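# Lay a towel flat on the table beside a basket

## Task

Get the towel lying flat on the table top as a single layer, keeping it at least one finger's width from the table edge, at least two fingers' width from the basket's rim, and more than a hand's width from the column of either arm. The basket must end up standing upright with its entire base resting on the table, no more than three fingers' width from its starting spot and turned roughly the same way as before. Finally release everything and move the arms away; anything that stays in place only because the robot is holding it does not count.

## Robot and tools

Robot: two arms, left_arm and right_arm, each with six joints and a parallel gripper. The names do not match the sides of any picture. Pushing either arm into the other, knocking or dropping the towel or basket off the table, slamming, or pressing very hard all count against you or end the scene. While an arm holds something it may be pulled briefly by an outside tug.

World frame: one frame shared by both arms. Its origin sits on the table surface midway between the arms. +z is up, +x reaches out over the table, and left_arm is on the +y side. Positions are in metres. Each gripper's fingers point along its own +z and close along its own y. The reported gripper point lies between the finger pads, roughly 1 cm short of the tips, and may be off from the truth, especially when the arm is stretched far.

Joint order, used in every row and in every per-joint list in results, for each arm: shoulder, elbow, wrist roll, wrist pitch, waist, wrist yaw. Follow this order only. Stated ranges in radians: shoulder 0.000 to 3.142, elbow 0.000 to 3.019, wrist roll -2.094 to 2.094, wrist pitch -1.693 to 1.571, waist -2.880 to 2.880, wrist yaw -1.571 to 1.571. True ends may differ by up to 0.019. A target more than 0.019 beyond an end, and beyond the joint's latest reading, gets the call rejected; a target past the real end is clipped to it and may produce the line "joint sent to its limit" (its absence proves nothing).

A row is one flat list of 14 numbers covering both arms even if one stays still: left_arm's 6 absolute joint angles (radians, in the order above) then its opening, then right_arm's 6 angles and opening. Opening runs -1 (shut) to +1 (wide open, 0.094 m pad gap). Optionally append 12 more numbers, 0 to 1, scaling each joint's position gain (left 6 then right 6, same joint order); they persist until replaced.

execute_actions(actions): a list of up to 15 actions; each action is a list of up to 15 rows, one row per 1/30 s step; if fewer than 15, the last row repeats to fill the action. An empty list just returns state and images. Joint targets are absolute angles, not offsets.

move(target, speed, blocking): target is one 14-number row of absolute goal angles plus openings. All joints of both arms travel in lockstep, so grippers trace curves. speed (0.01 to 2 rad/s, default 0.5) caps the joint with the farthest to go. Paths take 0.5 to 10 s; longer ones are cut off at 10 s. Moves ignore obstacles and the other arm; faster moves and targets set deeper past a contact hit and press harder. Finger openings are sent immediately. With blocking=false you get control back after 0.5 s; use wait(0) to poll, and do not send rows or moves until a result shows it ended (or call stop). The extra "move:" line reports the ending (done, off_target, moving, held, fault), limits=held or limits=none, and each arm's joint farthest from target. After limits=held, the arm may suddenly speed up.

wait(seconds): 0 to 10 s, arms keep their last command; returns early if a move finishes. stop(): brakes a running move (needs stopping room); fingers continue. zoom_image(camera, region): camera is cam_high, cam_left_wrist or cam_right_wrist; region [x0, y0, x1, y1] in pixels of that camera's last image, top-left origin, at most 504 by 504. finished_scene(scene): pass the current scene number; irreversible, and the goal must hold afterwards. Replying without any tool call ends everything.

Controller limits: per step, each joint target is kept within a lead of its measured angle (waist 0.264, shoulder 0.32, elbow 0.276, wrist pitch 0.33, wrist yaw 0.186, wrist roll 0.522 rad), and targets that would shift the gripper over 70 mm are scaled back, so large changes span several actions. "Joint targets" in results shows what joints are currently driven toward; resend those values to hold still, and resend the remainder of an unfinished motion. "joint command not followed" means a clearance check altered some targets.

Results: a state line left_arm: … | right_arm: … with position and quaternion (w, x, y, z) per gripper; Joint positions and Joint velocities per arm (six joints, then pad gap in m); grip_measured on the command scale (each gripper biased up to about 1 mm). To hold, command roughly 0.03 below grip_measured; less grips lighter. Pad force tops out near 50 to 62 N, less on very thin items. FAULT lines mean an arm stopped. MOTOR HOT appears from 85 °C; at 100 °C an OVER-TEMPERATURE FAULT drops that arm, so avoid long loaded holds.

Less robot time, smoother motion and less effort are better.

Cameras: cam_high (fixed, pinhole with radial distortion), cam_left_wrist and cam_right_wrist (fisheye, on the hands), all 504x504. Calibration values (K, distortion, world-to-camera transforms) are given and may be off by a few degrees and millimetres; results list changed camera poses.

Each tool is called after "Request:" as name([rows], argument=value, ...), one row to a line, values as JSON.

## Session

Request:
execute_actions(actions=[])

Scene clock: 0.00 s.
left_arm: end_effector_position=(+0.0835, +0.7935, +0.3309) grip_measured=+1.000 end_effector_quat_wxyz=(-0.505, +0.656, +0.140, -0.544) | right_arm: end_effector_position=(+0.6225, +0.0600, +0.2794) grip_measured=+1.000 end_effector_quat_wxyz=(+0.077, -0.309, +0.865, +0.387)
Joint names: [shoulder, elbow, wrist roll, wrist pitch, waist, wrist yaw]
Joint positions: left_arm=[ 1.658  0.991 -0.262  1.369  0.951 -1.414  0.094] | right_arm=[ 2.19   2.375 -0.196 -1.508  0.251 -0.781  0.094]
Joint velocities: left_arm=[-0.005 -0.012 -0.037  0.002 -0.015  0.037  0.   ] | right_arm=[-0.015  0.012  0.051 -0.022  0.005  0.022  0.   ]
Motor temperatures (°C, as the motors report them): left_arm=[24 24 23 25 23 22] | right_arm=[22 22 21 25 23 23]
Joint targets: left_arm=[1.652 1.016 -0.262 1.372 0.951 -1.414] | right_arm=[2.187 2.402 -0.196 -1.506 0.251 -0.781]
Joint stiffness scale: left_arm=[1. 1. 1. 1. 1. 1.] | right_arm=[1. 1. 1. 1. 1. 1.]

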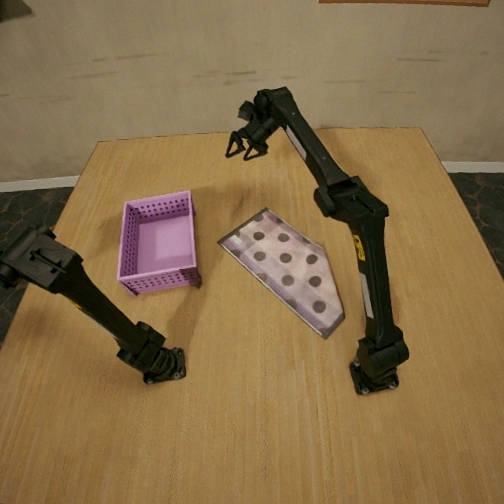

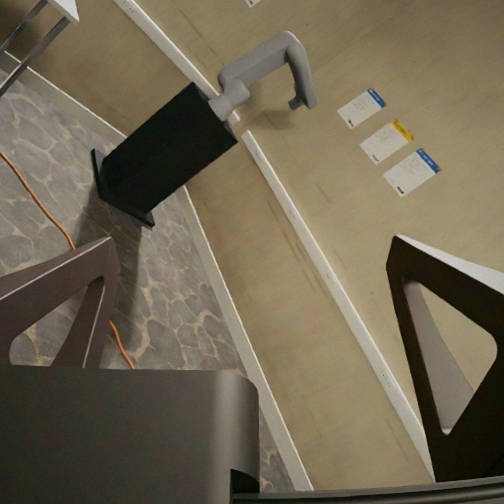

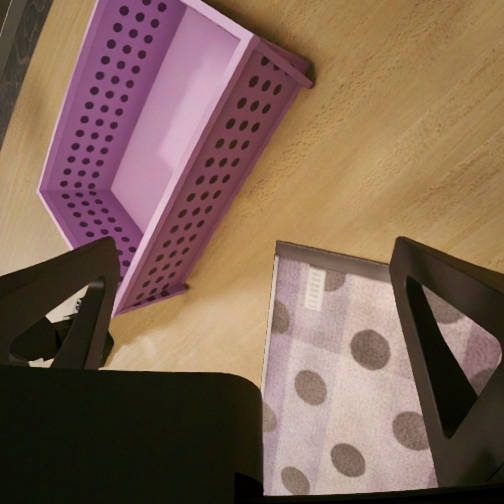

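Request:
zoom_image(camera="cam_high", region=[190, 180, 390, 380])

Region (190, 180, 390, 380) of cam_high's 504x504 image, scaled by 2.520, with more detail than that image has.

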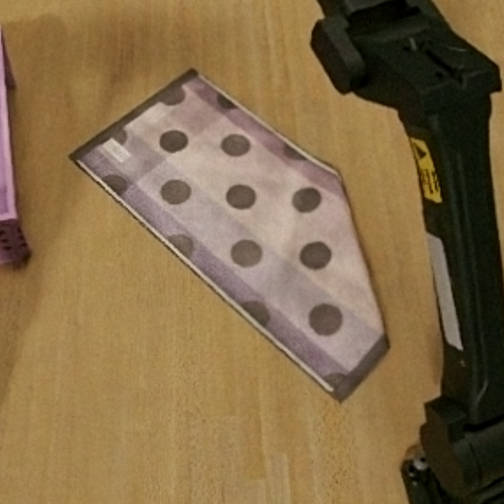

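Request:
move(target=[1.5708,1.5708,0,0,0,0,1,1.5708,1.5708,0,-1.5708,0,0,1], speed=1)

Request:
move(target=[1.5708,1.0,0,0,0.5,0,1,1.9,1.5708,0,-1.24,0,0,1], speed=1)

Scene clock: 10.57 s.
left_arm: end_effector_position=(+0.7435, +0.4073, +0.4647) grip_measured=+1.000 end_effector_quat_wxyz=(+0.680, -0.077, +0.726, +0.061) | right_arm: end_effector_position=(+0.4706, -0.2555, +0.2578) grip_measured=+1.000 end_effector_quat_wxyz=(-0.004, -0.078, +0.997, +0.002)
Joint names: [shoulder, elbow, wrist roll, wrist pitch, waist, wrist yaw]
Joint positions: left_arm=[ 1.585  1.514 -0.016  0.004 -0.007 -0.     0.094] | right_arm=[ 1.582  1.569 -0.01  -1.565  0.008 -0.004  0.094]
Joint velocities: left_arm=[ 0.005 -0.022  0.066  0.002 -0.015 -0.066  0.   ] | right_arm=[-0.005 -0.012 -0.037  0.027  0.005 -0.007  0.   ]
Motor temperatures (°C, as the motors report them): left_arm=[25 26 23 25 23 22] | right_arm=[25 26 21 25 23 23]
Joint targets: left_arm=[1.571 1.571 -0.000 0.000 0.000 0.000] | right_arm=[1.571 1.571 -0.000 -1.571 -0.000 0.000]
Joint stiffness scale: left_arm=[1. 1. 1. 1. 1. 1.] | right_arm=[1. 1. 1. 1. 1. 1.]
move: off_target (left_arm); limits=none; left_arm: farthest joint: the elbow, 0.056 radians from its target (0.579 radians at the start); right_arm: farthest joint: the shoulder, 0.011 radians from its target (0.619 radians at the start)
camera_calibration (this result's frames):
cam_left_wrist: T_world_to_cam=[[0.199602, -0.979835, 0.00903616, 0.243286], [-0.62814, -0.135025, -0.766296, 0.881391], [0.752064, 0.147278, -0.642425, -0.196739], [0, 0, 0, 1]] pos_world=[0.653036, 0.386365, 0.546818]
cam_right_wrist: T_world_to_cam=[[0.157828, -0.98735, -0.0152014, -0.318506], [-0.802148, -0.137171, 0.581157, 0.198856], [-0.57589, -0.0795291, -0.81365, 0.584535], [0, 0, 0, 1]] pos_world=[0.546409, -0.240712, 0.355198]

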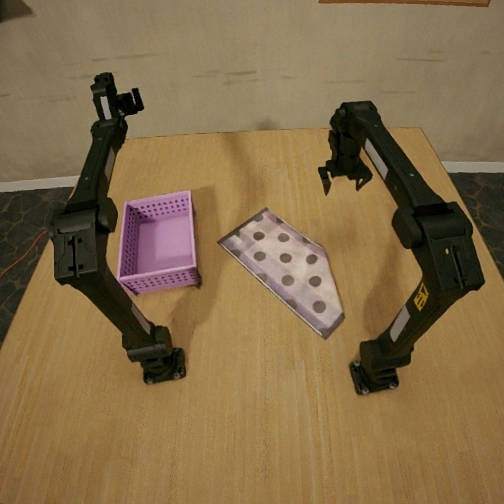

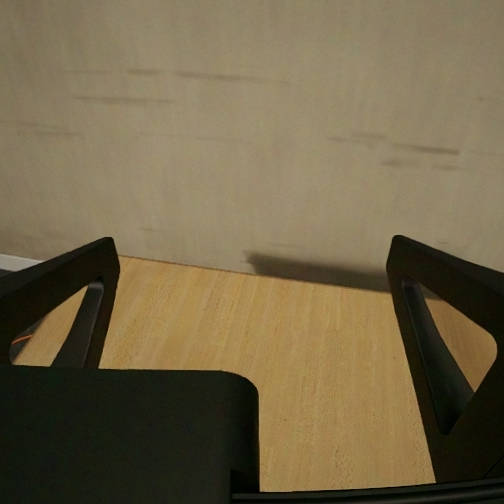

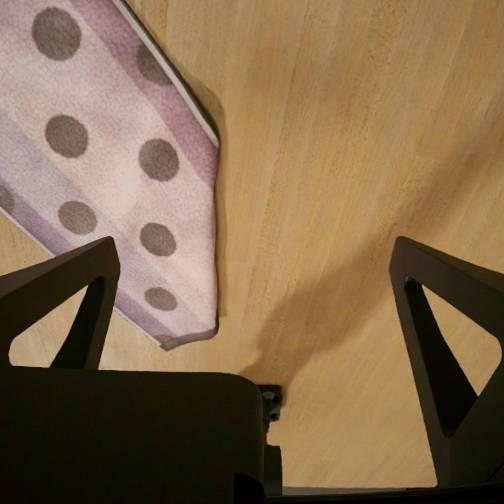

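Scene clock: 11.87 s.
left_arm: end_effector_position=(+0.4962, +0.6659, +0.1481) grip_measured=+1.000 end_effector_quat_wxyz=(+0.432, -0.316, +0.830, +0.158) | right_arm: end_effector_position=(+0.5572, -0.2428, +0.0868) grip_measured=+1.000 end_effector_quat_wxyz=(-0.017, -0.077, +0.997, +0.001)
Joint names: [shoulder, elbow, wrist roll, wrist pitch, waist, wrist yaw]
Joint positions: left_arm=[ 1.583  0.975 -0.015 -0.006  0.511 -0.002  0.094] | right_arm=[ 1.91   1.555 -0.009 -1.25   0.008 -0.004  0.094]
Joint velocities: left_arm=[ 0.005 -0.017 -0.007  0.012  0.005 -0.051  0.   ] | right_arm=[-0.005 -0.002  0.007  0.002 -0.005  0.051  0.   ]
Motor temperatures (°C, as the motors report them): left_arm=[25 26 23 25 23 22] | right_arm=[25 26 21 25 23 23]
Joint targets: left_arm=[1.571 1.000 0.000 0.000 0.500 0.000] | right_arm=[1.900 1.571 0.000 -1.240 0.000 0.000]
Joint stiffness scale: left_arm=[1. 1. 1. 1. 1. 1.] | right_arm=[1. 1. 1. 1. 1. 1.]
move: off_target (left_arm); limits=none; left_arm: farthest joint: the elbow, 0.025 radians from its target (0.514 radians at the start); right_arm: farthest joint: the elbow, 0.015 radians from its target (0.002 radians at the start)
camera_calibration (this result's frames):
cam_left_wrist: T_world_to_cam=[[0.661833, -0.749645, 0.00310732, 0.167088], [-0.709762, -0.627946, -0.319253, 0.820901], [0.241278, 0.209087, -0.947664, 0.00532992], [0, 0, 0, 1]] pos_world=[0.470774, 0.639623, 0.266607]
cam_right_wrist: T_world_to_cam=[[0.15704, -0.98747, -0.0155288, -0.321786], [-0.786332, -0.134535, 0.602978, 0.359407], [-0.597512, -0.0824807, -0.797607, 0.506241], [0, 0, 0, 1]] pos_world=[0.635631, -0.227646, 0.18207]

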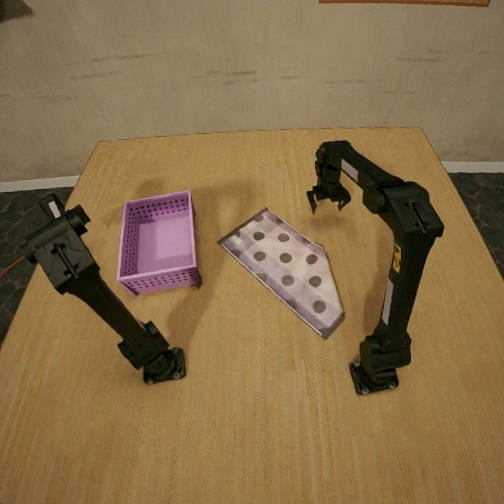

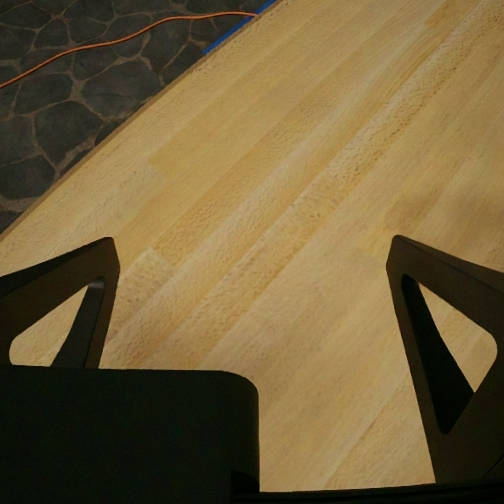

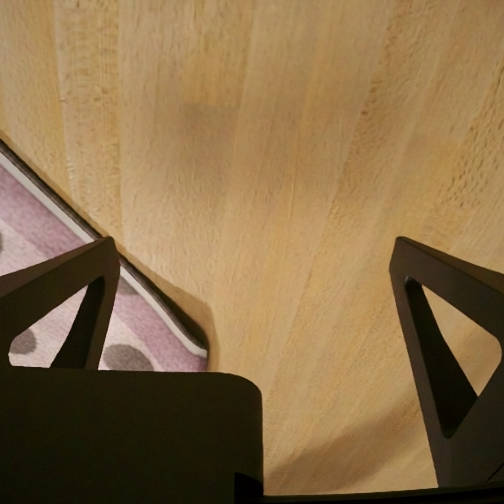

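Request:
move(target=[1.2,1.0,0,0,0.5,0,1,1.283,0.795,0,-1.058,0.04,0,0], speed=1)

Request:
move(target=[1.2,1.0,0,0,0.5,0,1,1.40,0.705,0,-0.85,0.04,0,0])

Scene clock: 38.03 s.
left_arm: end_effector_position=(+0.4583, +0.6331, +0.3636) grip_measured=+1.000 end_effector_quat_wxyz=(+0.582, -0.280, +0.734, +0.212) | right_arm: end_effector_position=(+0.3125, -0.2736, +0.0813) grip_measured=+0.002 end_effector_quat_wxyz=(-0.004, -0.085, +0.996, +0.002)
Joint names: [shoulder, elbow, wrist roll, wrist pitch, waist, wrist yaw]
Joint positions: left_arm=[ 1.199  0.97  -0.015 -0.006  0.511 -0.002  0.094] | right_arm=[ 1.293  0.784 -0.009 -1.069  0.024 -0.004  0.047]
Joint velocities: left_arm=[ 0.005 -0.007 -0.007 -0.037  0.005  0.037  0.   ] | right_arm=[-0.015  0.012 -0.022  0.007 -0.015  0.037  0.001]
Motor temperatures (°C, as the motors report them): left_arm=[26 27 23 25 23 22] | right_arm=[26 29 21 25 23 23]
Joint targets: left_arm=[1.200 1.000 -0.000 0.000 0.500 -0.000] | right_arm=[1.283 0.795 -0.000 -1.058 0.040 0.000]
Joint stiffness scale: left_arm=[1. 1. 1. 1. 1. 1.] | right_arm=[1. 1. 1. 1. 1. 1.]
move: off_target (left_arm); limits=none; left_arm: farthest joint: the elbow, 0.030 radians from its target (0.025 radians at the start); right_arm: farthest joint: the waist, 0.016 radians from its target (0.032 radians at the start)
camera_calibration (this result's frames):
cam_left_wrist: T_world_to_cam=[[0.660396, -0.750887, 0.00680532, 0.167051], [-0.569605, -0.506824, -0.647055, 0.820431], [0.489314, 0.423436, -0.762413, -0.0912441], [0, 0, 0, 1]] pos_world=[0.401649, 0.579887, 0.460162]
cam_right_wrist: T_world_to_cam=[[0.173245, -0.984761, -0.0152035, -0.31822], [-0.799685, -0.149662, 0.581468, 0.167925], [-0.574883, -0.0885785, -0.813427, 0.345618], [0, 0, 0, 1]] pos_world=[0.388107, -0.257624, 0.178654]

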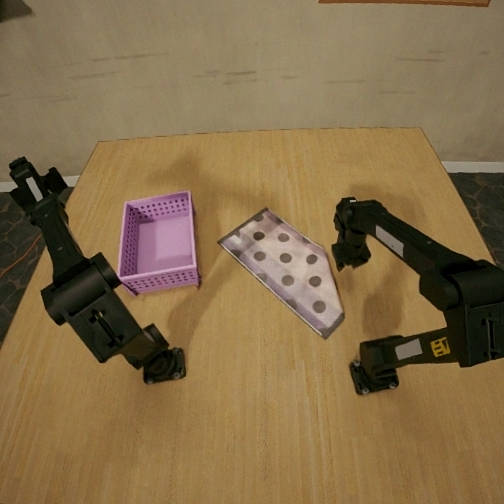

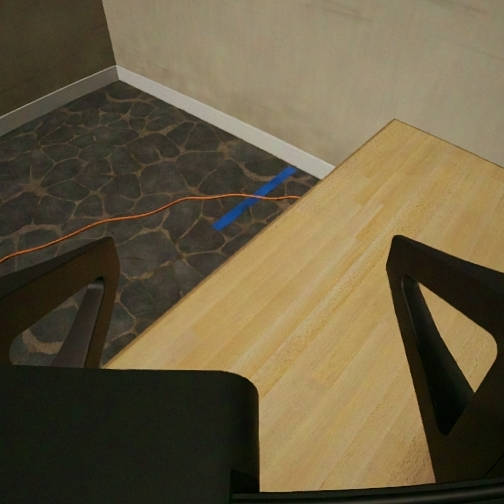

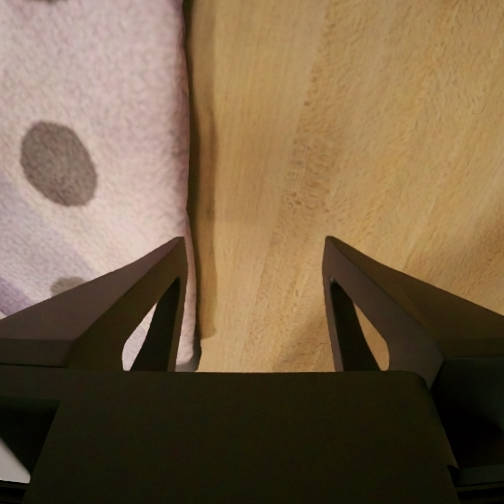

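Scene clock: 38.97 s.
left_arm: end_effector_position=(+0.4582, +0.6330, +0.3629) grip_measured=+1.000 end_effector_quat_wxyz=(+0.581, -0.280, +0.734, +0.212) | right_arm: end_effector_position=(+0.3173, -0.2728, +0.0263) grip_measured=+0.002 end_effector_quat_wxyz=(+0.009, -0.085, +0.996, +0.003)
Joint names: [shoulder, elbow, wrist roll, wrist pitch, waist, wrist yaw]
Joint positions: left_arm=[ 1.199  0.969 -0.015 -0.006  0.511 -0.002  0.094] | right_arm=[ 1.391  0.7   -0.009 -0.862  0.024 -0.004  0.047]
Joint velocities: left_arm=[-0.015  0.017  0.022 -0.012 -0.015 -0.022  0.   ] | right_arm=[-0.005 -0.002  0.007  0.022 -0.005 -0.007  0.   ]
Motor temperatures (°C, as the motors report them): left_arm=[26 27 23 25 23 22] | right_arm=[26 29 21 25 23 23]
Joint targets: left_arm=[1.200 1.000 -0.000 0.000 0.500 0.000] | right_arm=[1.400 0.705 0.000 -0.850 0.040 0.000]
Joint stiffness scale: left_arm=[1. 1. 1. 1. 1. 1.] | right_arm=[1. 1. 1. 1. 1. 1.]
move: off_target (left_arm); limits=none; left_arm: farthest joint: the elbow, 0.031 radians from its target (0.030 radians at the start); right_arm: farthest joint: the waist, 0.016 radians from its target (0.016 radians at the start)
camera_calibration (this result's frames):
cam_left_wrist: T_world_to_cam=[[0.660402, -0.750882, 0.00679536, 0.167055], [-0.570164, -0.507308, -0.646182, 0.820099], [0.488654, 0.422865, -0.763153, -0.0907374], [0, 0, 0, 1]] pos_world=[0.401607, 0.579851, 0.459551]
cam_right_wrist: T_world_to_cam=[[0.173636, -0.984698, -0.0148723, -0.319232], [-0.81451, -0.152082, 0.559861, 0.208505], [-0.553555, -0.0850982, -0.828453, 0.298316], [0, 0, 0, 1]] pos_world=[0.390394, -0.257251, 0.125659]

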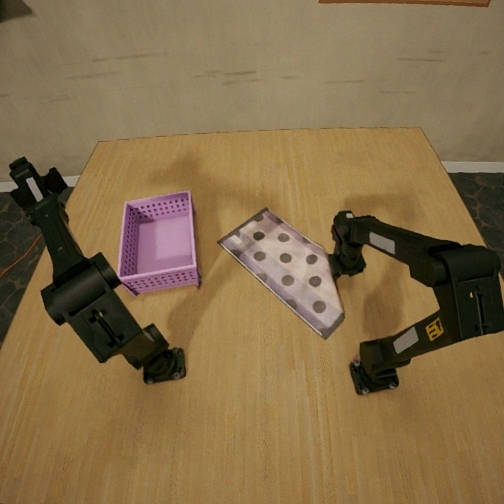

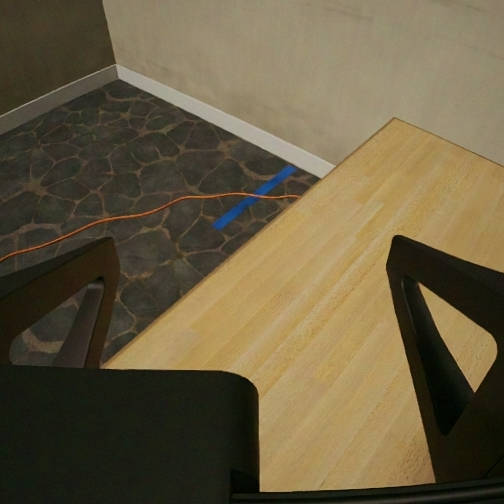

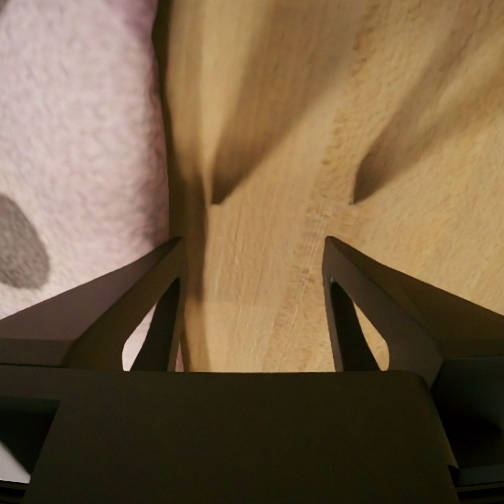

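Shift ~2.5 cm +y, then descend.

Request:
move(target=[1.2,1.0,0,0,0.5,0,1,1.40,0.705,0,-0.85,0.125,0,0])

Request:
move(target=[1.2,1.0,0,0,0.5,0,1,1.455,0.70,0,-0.81,0.125,0,0], speed=0.2)

Request:
move(target=[1.2,1.0,0,0,0.5,0,1,1.455,0.70,0,-0.81,0.125,0,-1])

Request:
move(target=[1.2,1.0,0,0,0.5,0,1,1.15,0.95,0,-1.36,0.2,0,-1], speed=0.3)

Scene clock: 43.23 s.
left_arm: end_effector_position=(+0.4582, +0.6330, +0.3629) grip_measured=+1.000 end_effector_quat_wxyz=(+0.581, -0.280, +0.734, +0.212) | right_arm: end_effector_position=(+0.3113, -0.2442, +0.0263) grip_measured=+0.002 end_effector_quat_wxyz=(+0.009, -0.131, +0.991, +0.003)
Joint names: [shoulder, elbow, wrist roll, wrist pitch, waist, wrist yaw]
Joint positions: left_arm=[ 1.199  0.969 -0.015 -0.006  0.511 -0.002  0.094] | right_arm=[ 1.391  0.7   -0.009 -0.862  0.116 -0.004  0.047]
Joint velocities: left_arm=[ 0.005  0.002 -0.051 -0.007  0.005 -0.051  0.   ] | right_arm=[-0.005 -0.002  0.007  0.002 -0.005  0.022 -0.   ]
Motor temperatures (°C, as the motors report them): left_arm=[25 28 23 25 23 22] | right_arm=[25 28 21 25 23 23]
Joint targets: left_arm=[1.200 1.000 0.000 -0.000 0.500 -0.000] | right_arm=[1.400 0.705 -0.000 -0.850 0.125 -0.000]
Joint stiffness scale: left_arm=[1. 1. 1. 1. 1. 1.] | right_arm=[1. 1. 1. 1. 1. 1.]
move: off_target (left_arm); limits=none; left_arm: farthest joint: the elbow, 0.031 radians from its target (0.031 radians at the start); right_arm: farthest joint: the wrist pitch, 0.012 radians from its target (0.012 radians at the start)
camera_calibration (this result's frames):
cam_left_wrist: T_world_to_cam=[[0.660402, -0.750882, 0.00679536, 0.167055], [-0.570164, -0.507308, -0.646182, 0.820099], [0.488654, 0.422865, -0.763153, -0.0907374], [0, 0, 0, 1]] pos_world=[0.401607, 0.579851, 0.459551]
cam_right_wrist: T_world_to_cam=[[0.262936, -0.964699, -0.0148723, -0.312877], [-0.797195, -0.225912, 0.559861, 0.184515], [-0.543457, -0.135351, -0.828453, 0.281989], [0, 0, 0, 1]] pos_world=[0.382609, -0.22198, 0.125659]

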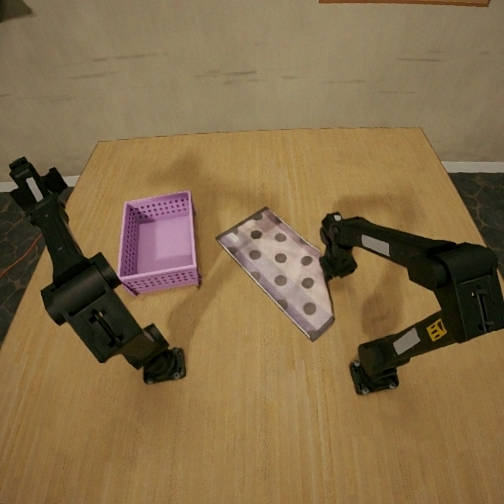

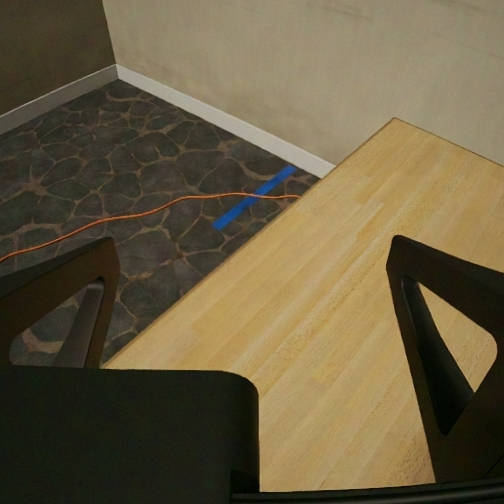

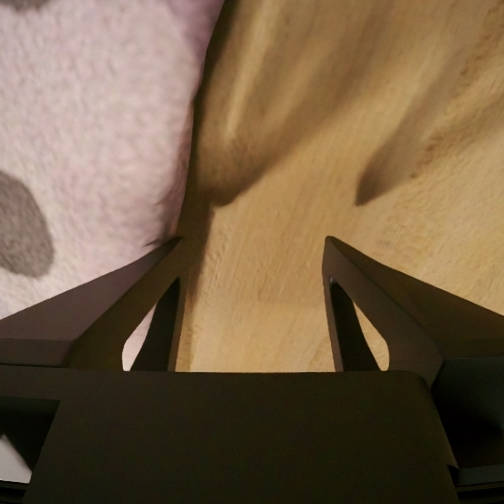

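Scene clock: 43.97 s.
left_arm: end_effector_position=(+0.4582, +0.6330, +0.3629) grip_measured=+1.000 end_effector_quat_wxyz=(+0.581, -0.280, +0.734, +0.212) | right_arm: end_effector_position=(+0.3154, -0.2431, +0.0121) grip_measured=+0.001 end_effector_quat_wxyz=(+0.005, -0.131, +0.991, +0.003)
Joint names: [shoulder, elbow, wrist roll, wrist pitch, waist, wrist yaw]
Joint positions: left_arm=[ 1.199  0.969 -0.015 -0.006  0.511 -0.002  0.094] | right_arm=[ 1.438  0.7   -0.009 -0.823  0.116 -0.004  0.047]
Joint velocities: left_arm=[ 0.005 -0.012  0.037  0.007 -0.024 -0.037  0.   ] | right_arm=[-0.005 -0.022 -0.037  0.017 -0.015  0.007 -0.001]
Motor temperatures (°C, as the motors report them): left_arm=[25 28 23 25 23 22] | right_arm=[25 28 21 25 23 23]
Joint targets: left_arm=[1.200 1.000 -0.000 0.000 0.500 0.000] | right_arm=[1.455 0.700 -0.000 -0.810 0.125 -0.000]
Joint stiffness scale: left_arm=[1. 1. 1. 1. 1. 1.] | right_arm=[1. 1. 1. 1. 1. 1.]
move: off_target (left_arm); limits=none; left_arm: farthest joint: the elbow, 0.031 radians from its target (0.031 radians at the start); right_arm: farthest joint: the shoulder, 0.017 radians from its target (0.064 radians at the start)
camera_calibration (this result's frames):
cam_left_wrist: T_world_to_cam=[[0.660402, -0.750882, 0.00679536, 0.167055], [-0.570164, -0.507308, -0.646182, 0.820099], [0.488654, 0.422865, -0.763153, -0.0907374], [0, 0, 0, 1]] pos_world=[0.401607, 0.579851, 0.459551]
cam_right_wrist: T_world_to_cam=[[0.262809, -0.964732, -0.0149838, -0.313109], [-0.792409, -0.224673, 0.567107, 0.194688], [-0.550473, -0.137168, -0.823508, 0.274332], [0, 0, 0, 1]] pos_world=[0.387572, -0.220695, 0.110815]

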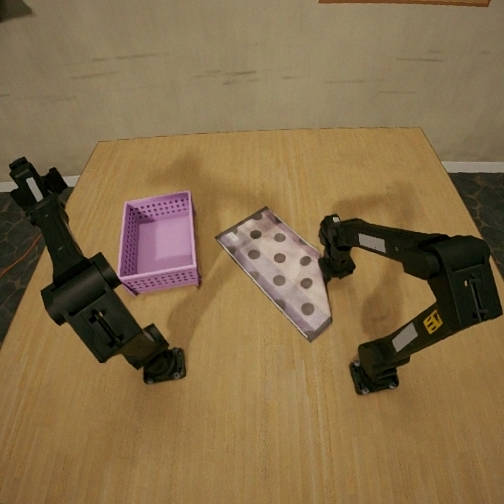

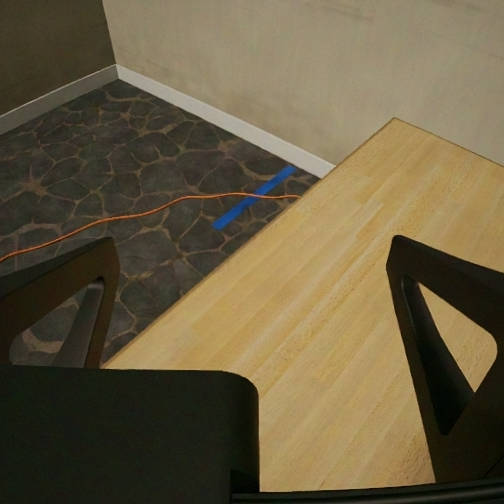

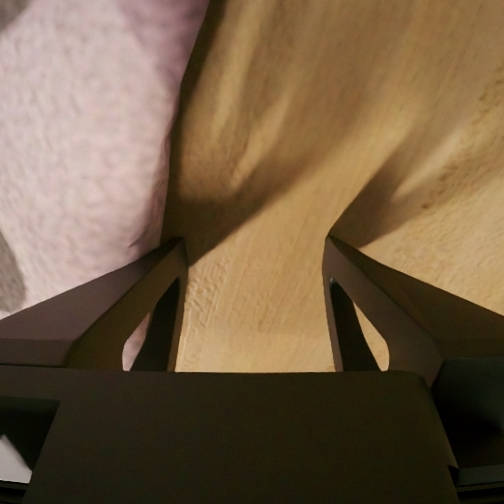

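Scene clock: 44.67 s.
left_arm: end_effector_position=(+0.4582, +0.6330, +0.3629) grip_measured=+1.000 end_effector_quat_wxyz=(+0.581, -0.280, +0.734, +0.212) | right_arm: end_effector_position=(+0.3153, -0.2429, +0.0121) grip_measured=-0.978 end_effector_quat_wxyz=(+0.005, -0.131, +0.991, +0.003)
Joint names: [shoulder, elbow, wrist roll, wrist pitch, waist, wrist yaw]
Joint positions: left_arm=[ 1.199  0.969 -0.015 -0.006  0.511 -0.002  0.094] | right_arm=[ 1.438  0.7   -0.009 -0.823  0.116 -0.005  0.001]
Joint velocities: left_arm=[-0.015  0.002 -0.051 -0.022 -0.005  0.066  0.   ] | right_arm=[-0.005  0.007 -0.066 -0.012  0.005 -0.022  0.   ]
Motor temperatures (°C, as the motors report them): left_arm=[25 28 23 25 23 22] | right_arm=[25 28 21 25 23 23]
Joint targets: left_arm=[1.200 1.000 0.000 -0.000 0.500 -0.000] | right_arm=[1.455 0.700 -0.000 -0.810 0.125 0.000]
Joint stiffness scale: left_arm=[1. 1. 1. 1. 1. 1.] | right_arm=[1. 1. 1. 1. 1. 1.]
move: off_target (left_arm); limits=none; left_arm: farthest joint: the elbow, 0.031 radians from its target (0.031 radians at the start); right_arm: farthest joint: the shoulder, 0.017 radians from its target (0.017 radians at the start)
camera_calibration (this result's frames):
cam_left_wrist: T_world_to_cam=[[0.660402, -0.750882, 0.00679536, 0.167055], [-0.570164, -0.507308, -0.646182, 0.820099], [0.488654, 0.422865, -0.763153, -0.0907374], [0, 0, 0, 1]] pos_world=[0.401607, 0.579851, 0.459551]
cam_right_wrist: T_world_to_cam=[[0.262816, -0.964711, -0.016128, -0.312895], [-0.792243, -0.225311, 0.567085, 0.194484], [-0.550707, -0.136262, -0.823501, 0.274626], [0, 0, 0, 1]] pos_world=[0.387551, -0.220613, 0.11082]

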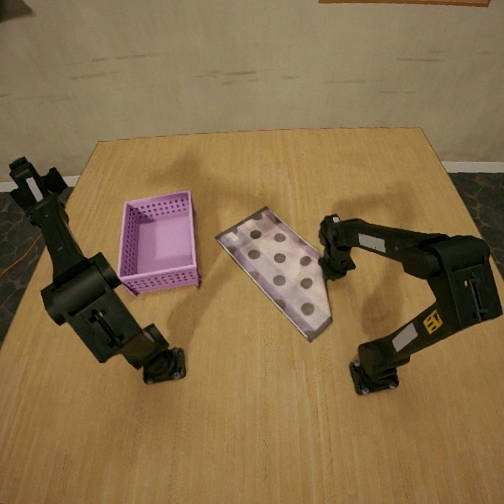

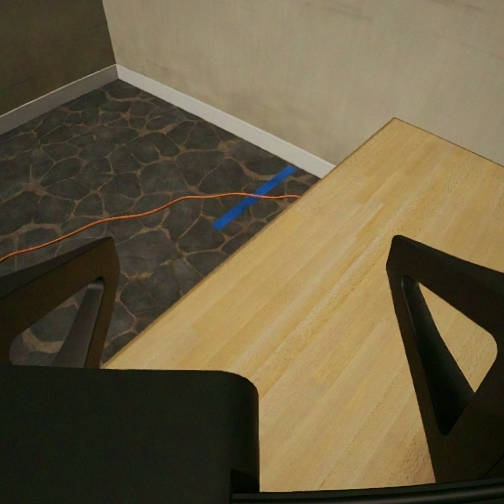

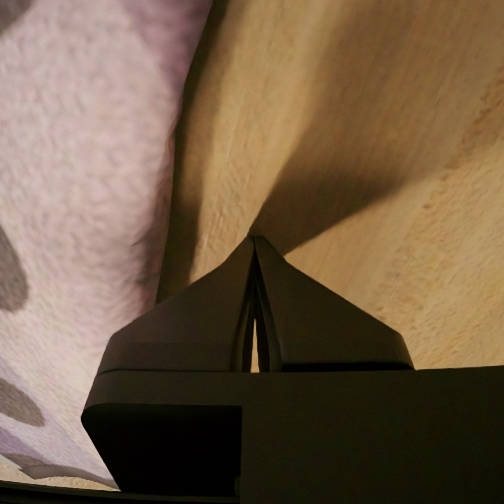

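Scene clock: 46.87 s.
left_arm: end_effector_position=(+0.4582, +0.6330, +0.3629) grip_measured=+1.000 end_effector_quat_wxyz=(+0.581, -0.280, +0.734, +0.212) | right_arm: end_effector_position=(+0.2805, -0.2313, +0.1630) grip_measured=-0.978 end_effector_quat_wxyz=(-0.017, -0.165, +0.986, -0.000)
Joint names: [shoulder, elbow, wrist roll, wrist pitch, waist, wrist yaw]
Joint positions: left_arm=[ 1.199  0.969 -0.015 -0.006  0.511 -0.002  0.094] | right_arm=[ 1.16   0.906 -0.009 -1.351  0.184 -0.005  0.001]
Joint velocities: left_arm=[ 0.005  0.002 -0.095 -0.012 -0.005 -0.066  0.   ] | right_arm=[ 0.005  0.007  0.037  0.017 -0.005  0.037 -0.   ]
Motor temperatures (°C, as the motors report them): left_arm=[25 28 23 25 23 22] | right_arm=[25 29 21 25 23 23]
Joint targets: left_arm=[1.200 1.000 -0.000 0.000 0.500 -0.000] | right_arm=[1.150 0.950 0.000 -1.360 0.200 0.000]
Joint stiffness scale: left_arm=[1. 1. 1. 1. 1. 1.] | right_arm=[1. 1. 1. 1. 1. 1.]
move: off_target (left_arm, right_arm); limits=none; left_arm: farthest joint: the elbow, 0.031 radians from its target (0.031 radians at the start); right_arm: farthest joint: the elbow, 0.044 radians from its target (0.250 radians at the start)
camera_calibration (this result's frames):
cam_left_wrist: T_world_to_cam=[[0.660402, -0.750882, 0.00679536, 0.167055], [-0.570164, -0.507308, -0.646182, 0.820099], [0.488654, 0.422865, -0.763153, -0.0907374], [0, 0, 0, 1]] pos_world=[0.401607, 0.579851, 0.459551]
cam_right_wrist: T_world_to_cam=[[0.327346, -0.944764, -0.0162957, -0.30353], [-0.75031, -0.270376, 0.603267, 0.055813], [-0.574351, -0.185251, -0.797373, 0.372343], [0, 0, 0, 1]] pos_world=[0.355092, -0.202697, 0.25828]

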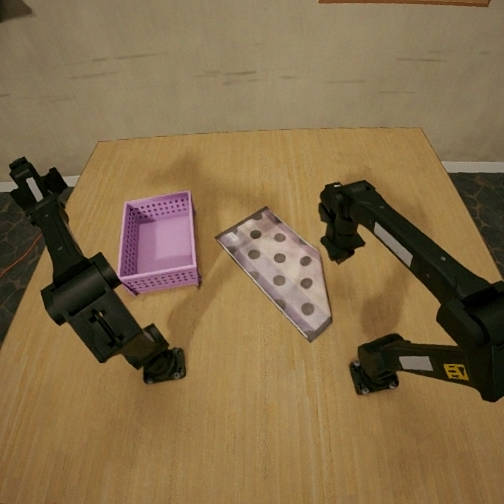

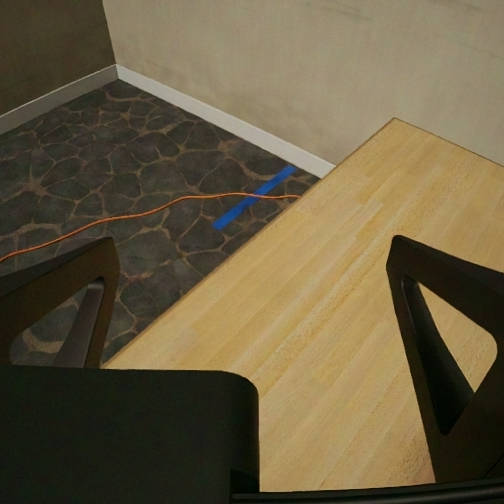

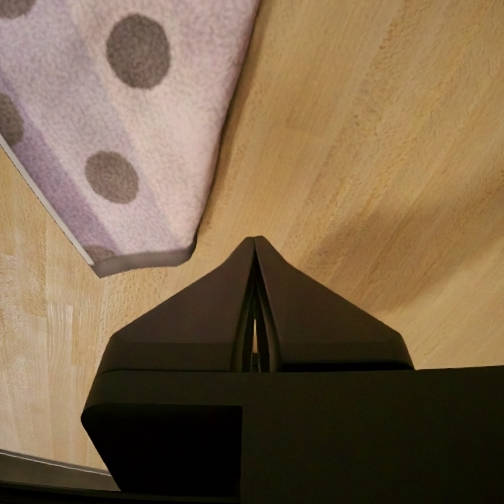

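Request:
move(target=[1.2,1.0,0,0,0.5,0,1,1.283,0.795,0,-1.058,0.225,0,0.2])

Request:
move(target=[1.2,1.0,0,0,0.5,0,1,1.455,0.69,0,-0.81,0.225,0,0.2], speed=0.3)

Request:
move(target=[1.2,1.0,0,0,0.5,0,1,1.455,0.69,0,-0.81,0.225,0,-1])

Request:
move(target=[1.2,1.0,0,0,0.5,0,1,1.2,1.0,0,-1.36,0.25,0,-1], speed=0.3)

Scene clock: 51.50 s.
left_arm: end_effector_position=(+0.4582, +0.6330, +0.3629) grip_measured=+1.000 end_effector_quat_wxyz=(+0.581, -0.280, +0.734, +0.212) | right_arm: end_effector_position=(+0.3010, -0.2159, +0.0894) grip_measured=+0.198 end_effector_quat_wxyz=(+0.009, -0.177, +0.984, +0.004)
Joint names: [shoulder, elbow, wrist roll, wrist pitch, waist, wrist yaw]
Joint positions: left_arm=[ 1.199  0.969 -0.015 -0.006  0.511 -0.002  0.094] | right_arm=[ 1.273  0.791 -0.009 -1.07   0.21  -0.005  0.056]
Joint velocities: left_arm=[-0.015 -0.017 -0.037 -0.012  0.015  0.066  0.   ] | right_arm=[-0.015  0.002  0.11   0.002 -0.015  0.037 -0.   ]
Motor temperatures (°C, as the motors report them): left_arm=[25 28 23 25 23 22] | right_arm=[24 30 21 25 23 23]
Joint targets: left_arm=[1.200 1.000 -0.000 -0.000 0.500 0.000] | right_arm=[1.283 0.795 -0.000 -1.058 0.225 -0.000]
Joint stiffness scale: left_arm=[1. 1. 1. 1. 1. 1.] | right_arm=[1. 1. 1. 1. 1. 1.]
move: off_target (left_arm); limits=none; left_arm: farthest joint: the elbow, 0.031 radians from its target (0.031 radians at the start); right_arm: farthest joint: the waist, 0.015 radians from its target (0.041 radians at the start)
camera_calibration (this result's frames):
cam_left_wrist: T_world_to_cam=[[0.660402, -0.750882, 0.00679536, 0.167055], [-0.570164, -0.507308, -0.646182, 0.820099], [0.488654, 0.422865, -0.763153, -0.0907374], [0, 0, 0, 1]] pos_world=[0.401607, 0.579851, 0.459551]
cam_right_wrist: T_world_to_cam=[[0.35218, -0.935801, -0.0156398, -0.302479], [-0.772167, -0.29996, 0.560162, 0.123833], [-0.528892, -0.185201, -0.828235, 0.317389], [0, 0, 0, 1]] pos_world=[0.370011, -0.187134, 0.188776]

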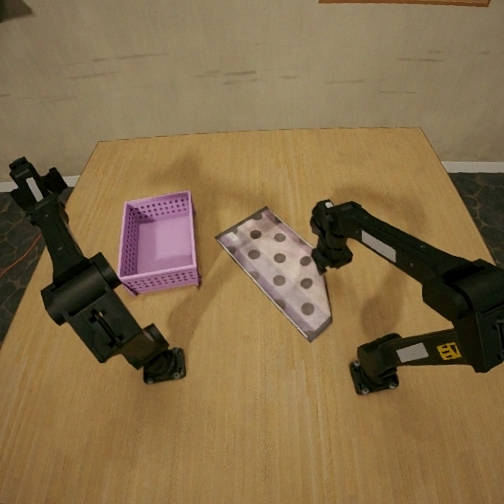

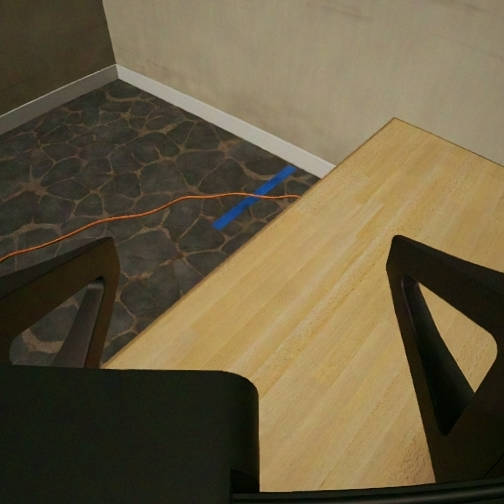

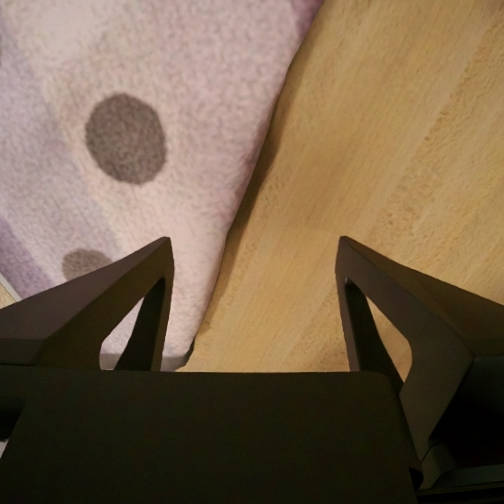

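Scene clock: 52.67 s.
left_arm: end_effector_position=(+0.4582, +0.6330, +0.3629) grip_measured=+1.000 end_effector_quat_wxyz=(+0.581, -0.280, +0.734, +0.212) | right_arm: end_effector_position=(+0.3048, -0.2145, +0.0178) grip_measured=+0.198 end_effector_quat_wxyz=(+0.006, -0.177, +0.984, +0.003)
Joint names: [shoulder, elbow, wrist roll, wrist pitch, waist, wrist yaw]
Joint positions: left_arm=[ 1.199  0.969 -0.015 -0.006  0.511 -0.002  0.094] | right_arm=[ 1.42   0.701 -0.009 -0.84   0.21  -0.005  0.056]
Joint velocities: left_arm=[ 0.005 -0.012  0.022 -0.017 -0.005  0.081  0.   ] | right_arm=[-0.005 -0.002 -0.022 -0.032 -0.005 -0.007 -0.001]
Motor temperatures (°C, as the motors report them): left_arm=[25 29 23 25 23 22] | right_arm=[24 29 21 25 23 23]
Joint targets: left_arm=[1.200 1.000 0.000 0.000 0.500 -0.000] | right_arm=[1.455 0.690 0.000 -0.810 0.225 0.000]
Joint stiffness scale: left_arm=[1. 1. 1. 1. 1. 1.] | right_arm=[1. 1. 1. 1. 1. 1.]
move: off_target (left_arm, right_arm); limits=none; left_arm: farthest joint: the elbow, 0.031 radians from its target (0.031 radians at the start); right_arm: farthest joint: the shoulder, 0.035 radians from its target (0.182 radians at the start)
camera_calibration (this result's frames):
cam_left_wrist: T_world_to_cam=[[0.660402, -0.750882, 0.00679536, 0.167055], [-0.570164, -0.507308, -0.646182, 0.820099], [0.488654, 0.422865, -0.763153, -0.0907374], [0, 0, 0, 1]] pos_world=[0.401607, 0.579851, 0.459551]
cam_right_wrist: T_world_to_cam=[[0.35209, -0.935834, -0.0157176, -0.303629], [-0.768938, -0.298791, 0.565206, 0.166476], [-0.533636, -0.186918, -0.8248, 0.26134], [0, 0, 0, 1]] pos_world=[0.374375, -0.185555, 0.116688]

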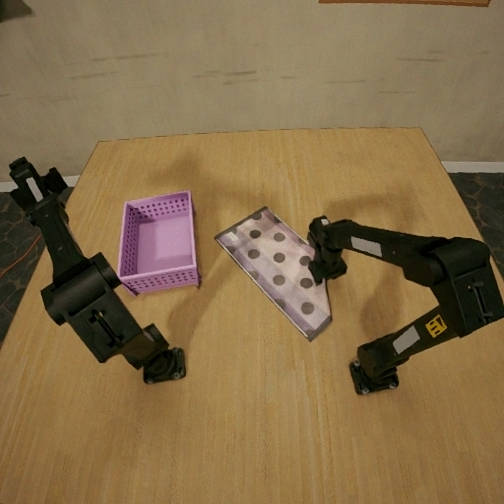

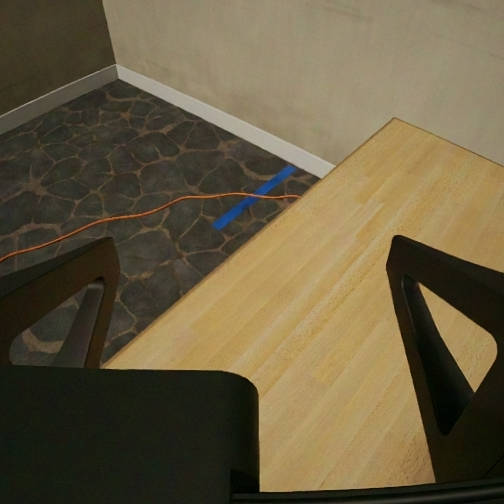

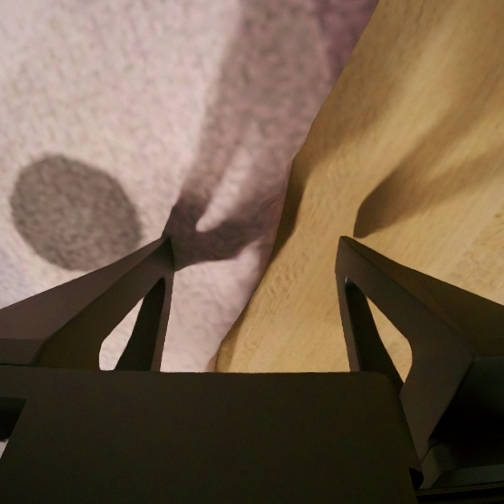

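Scene clock: 53.37 s.
left_arm: end_effector_position=(+0.4582, +0.6330, +0.3629) grip_measured=+1.000 end_effector_quat_wxyz=(+0.581, -0.280, +0.734, +0.212) | right_arm: end_effector_position=(+0.3065, -0.2129, +0.0191) grip_measured=-0.896 end_effector_quat_wxyz=(+0.011, -0.178, +0.984, +0.006)
Joint names: [shoulder, elbow, wrist roll, wrist pitch, waist, wrist yaw]
Joint positions: left_arm=[ 1.199  0.969 -0.015 -0.006  0.511 -0.002  0.094] | right_arm=[ 1.416  0.701 -0.009 -0.833  0.211 -0.008  0.005]
Joint velocities: left_arm=[-0.015 -0.002 -0.022 -0.007 -0.005 -0.154  0.   ] | right_arm=[-0.005 -0.012  0.007  0.002 -0.005 -0.037 -0.001]
Motor temperatures (°C, as the motors report them): left_arm=[25 29 23 25 23 22] | right_arm=[24 29 21 25 23 23]
Joint targets: left_arm=[1.200 1.000 0.000 -0.000 0.500 -0.000] | right_arm=[1.455 0.690 -0.000 -0.810 0.225 -0.000]
Joint stiffness scale: left_arm=[1. 1. 1. 1. 1. 1.] | right_arm=[1. 1. 1. 1. 1. 1.]
move: off_target (left_arm, right_arm); limits=none; left_arm: farthest joint: the elbow, 0.031 radians from its target (0.031 radians at the start); right_arm: farthest joint: the shoulder, 0.039 radians from its target (0.035 radians at the start)
camera_calibration (this result's frames):
cam_left_wrist: T_world_to_cam=[[0.660402, -0.750882, 0.00679536, 0.167055], [-0.570164, -0.507308, -0.646182, 0.820099], [0.488654, 0.422865, -0.763153, -0.0907374], [0, 0, 0, 1]] pos_world=[0.401607, 0.579851, 0.459551]
cam_right_wrist: T_world_to_cam=[[0.353373, -0.935297, -0.0186264, -0.302963], [-0.773824, -0.303438, 0.555986, 0.168223], [-0.525664, -0.182057, -0.830983, 0.262336], [0, 0, 0, 1]] pos_world=[0.375135, -0.184555, 0.118824]

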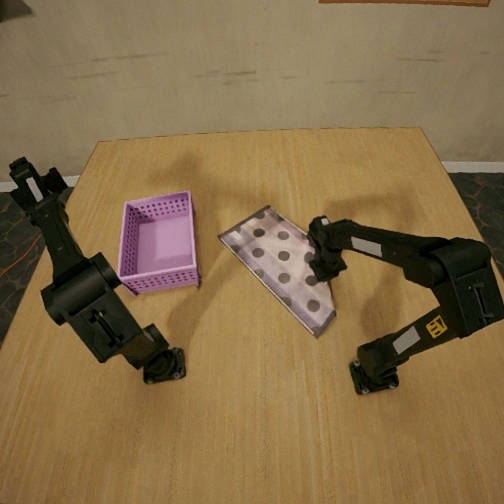

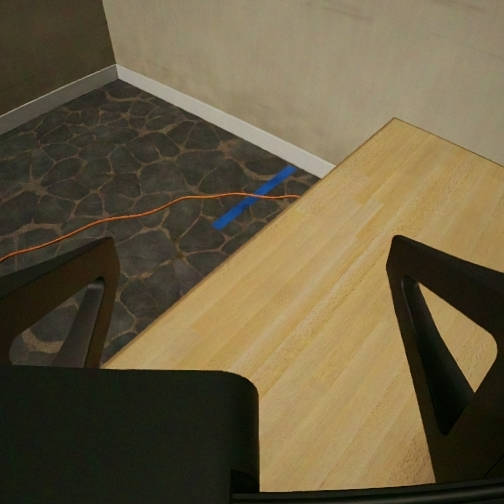

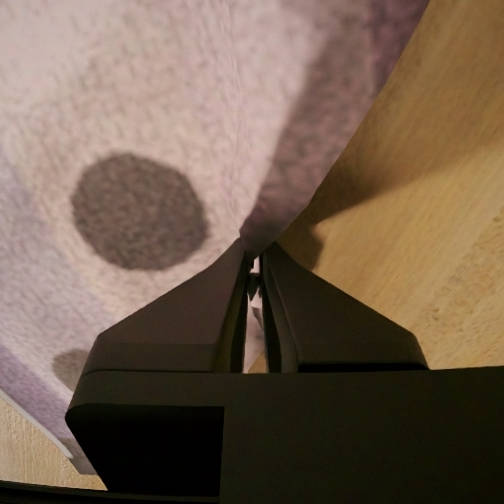

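Scene clock: 55.53 s.
left_arm: end_effector_position=(+0.4582, +0.6330, +0.3629) grip_measured=+1.000 end_effector_quat_wxyz=(+0.581, -0.280, +0.734, +0.212) | right_arm: end_effector_position=(+0.2924, -0.2110, +0.1653) grip_measured=-0.896 end_effector_quat_wxyz=(-0.020, -0.189, +0.982, -0.001)
Joint names: [shoulder, elbow, wrist roll, wrist pitch, waist, wrist yaw]
Joint positions: left_arm=[ 1.199  0.969 -0.015 -0.006  0.511 -0.002  0.094] | right_arm=[ 1.214  0.954 -0.009 -1.351  0.234 -0.005  0.005]
Joint velocities: left_arm=[ 0.005  0.002 -0.037  0.017  0.005 -0.095  0.   ] | right_arm=[-0.015 -0.007  0.007  0.007 -0.015  0.022 -0.   ]
Motor temperatures (°C, as the motors report them): left_arm=[25 29 23 25 23 22] | right_arm=[24 30 21 25 23 23]
Joint targets: left_arm=[1.200 1.000 -0.000 0.000 0.500 0.000] | right_arm=[1.200 1.000 -0.000 -1.360 0.250 0.000]
Joint stiffness scale: left_arm=[1. 1. 1. 1. 1. 1.] | right_arm=[1. 1. 1. 1. 1. 1.]
move: off_target (left_arm, right_arm); limits=none; left_arm: farthest joint: the elbow, 0.031 radians from its target (0.031 radians at the start); right_arm: farthest joint: the elbow, 0.046 radians from its target (0.299 radians at the start)
camera_calibration (this result's frames):
cam_left_wrist: T_world_to_cam=[[0.660402, -0.750882, 0.00679536, 0.167055], [-0.570164, -0.507308, -0.646182, 0.820099], [0.488654, 0.422865, -0.763153, -0.0907374], [0, 0, 0, 1]] pos_world=[0.401607, 0.579851, 0.459551]
cam_right_wrist: T_world_to_cam=[[0.37369, -0.927409, -0.0163638, -0.298107], [-0.732756, -0.305981, 0.60782, 0.0555139], [-0.568705, -0.215146, -0.793906, 0.376278], [0, 0, 0, 1]] pos_world=[0.366069, -0.178526, 0.260109]

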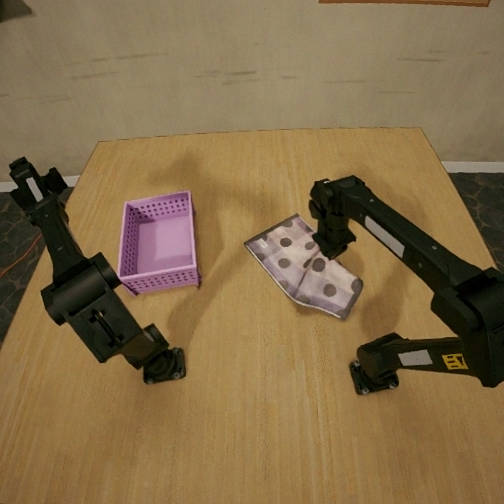

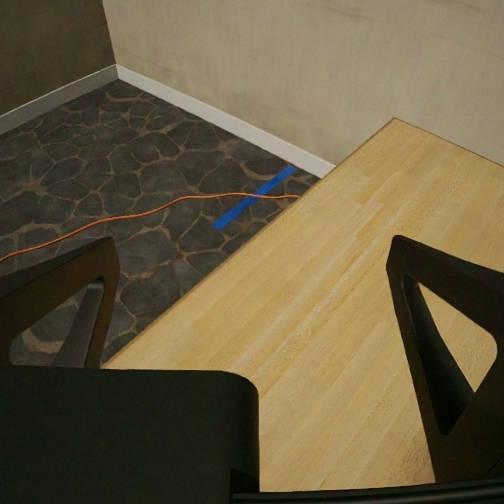

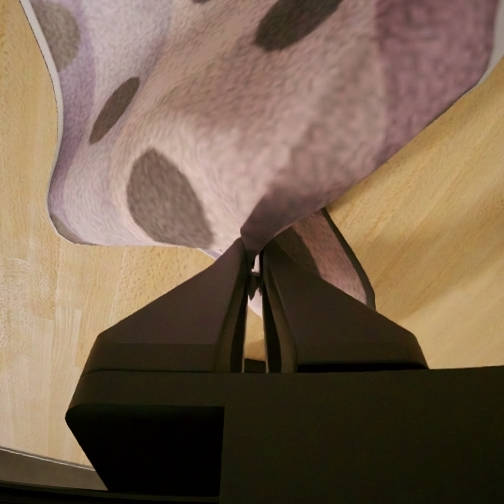

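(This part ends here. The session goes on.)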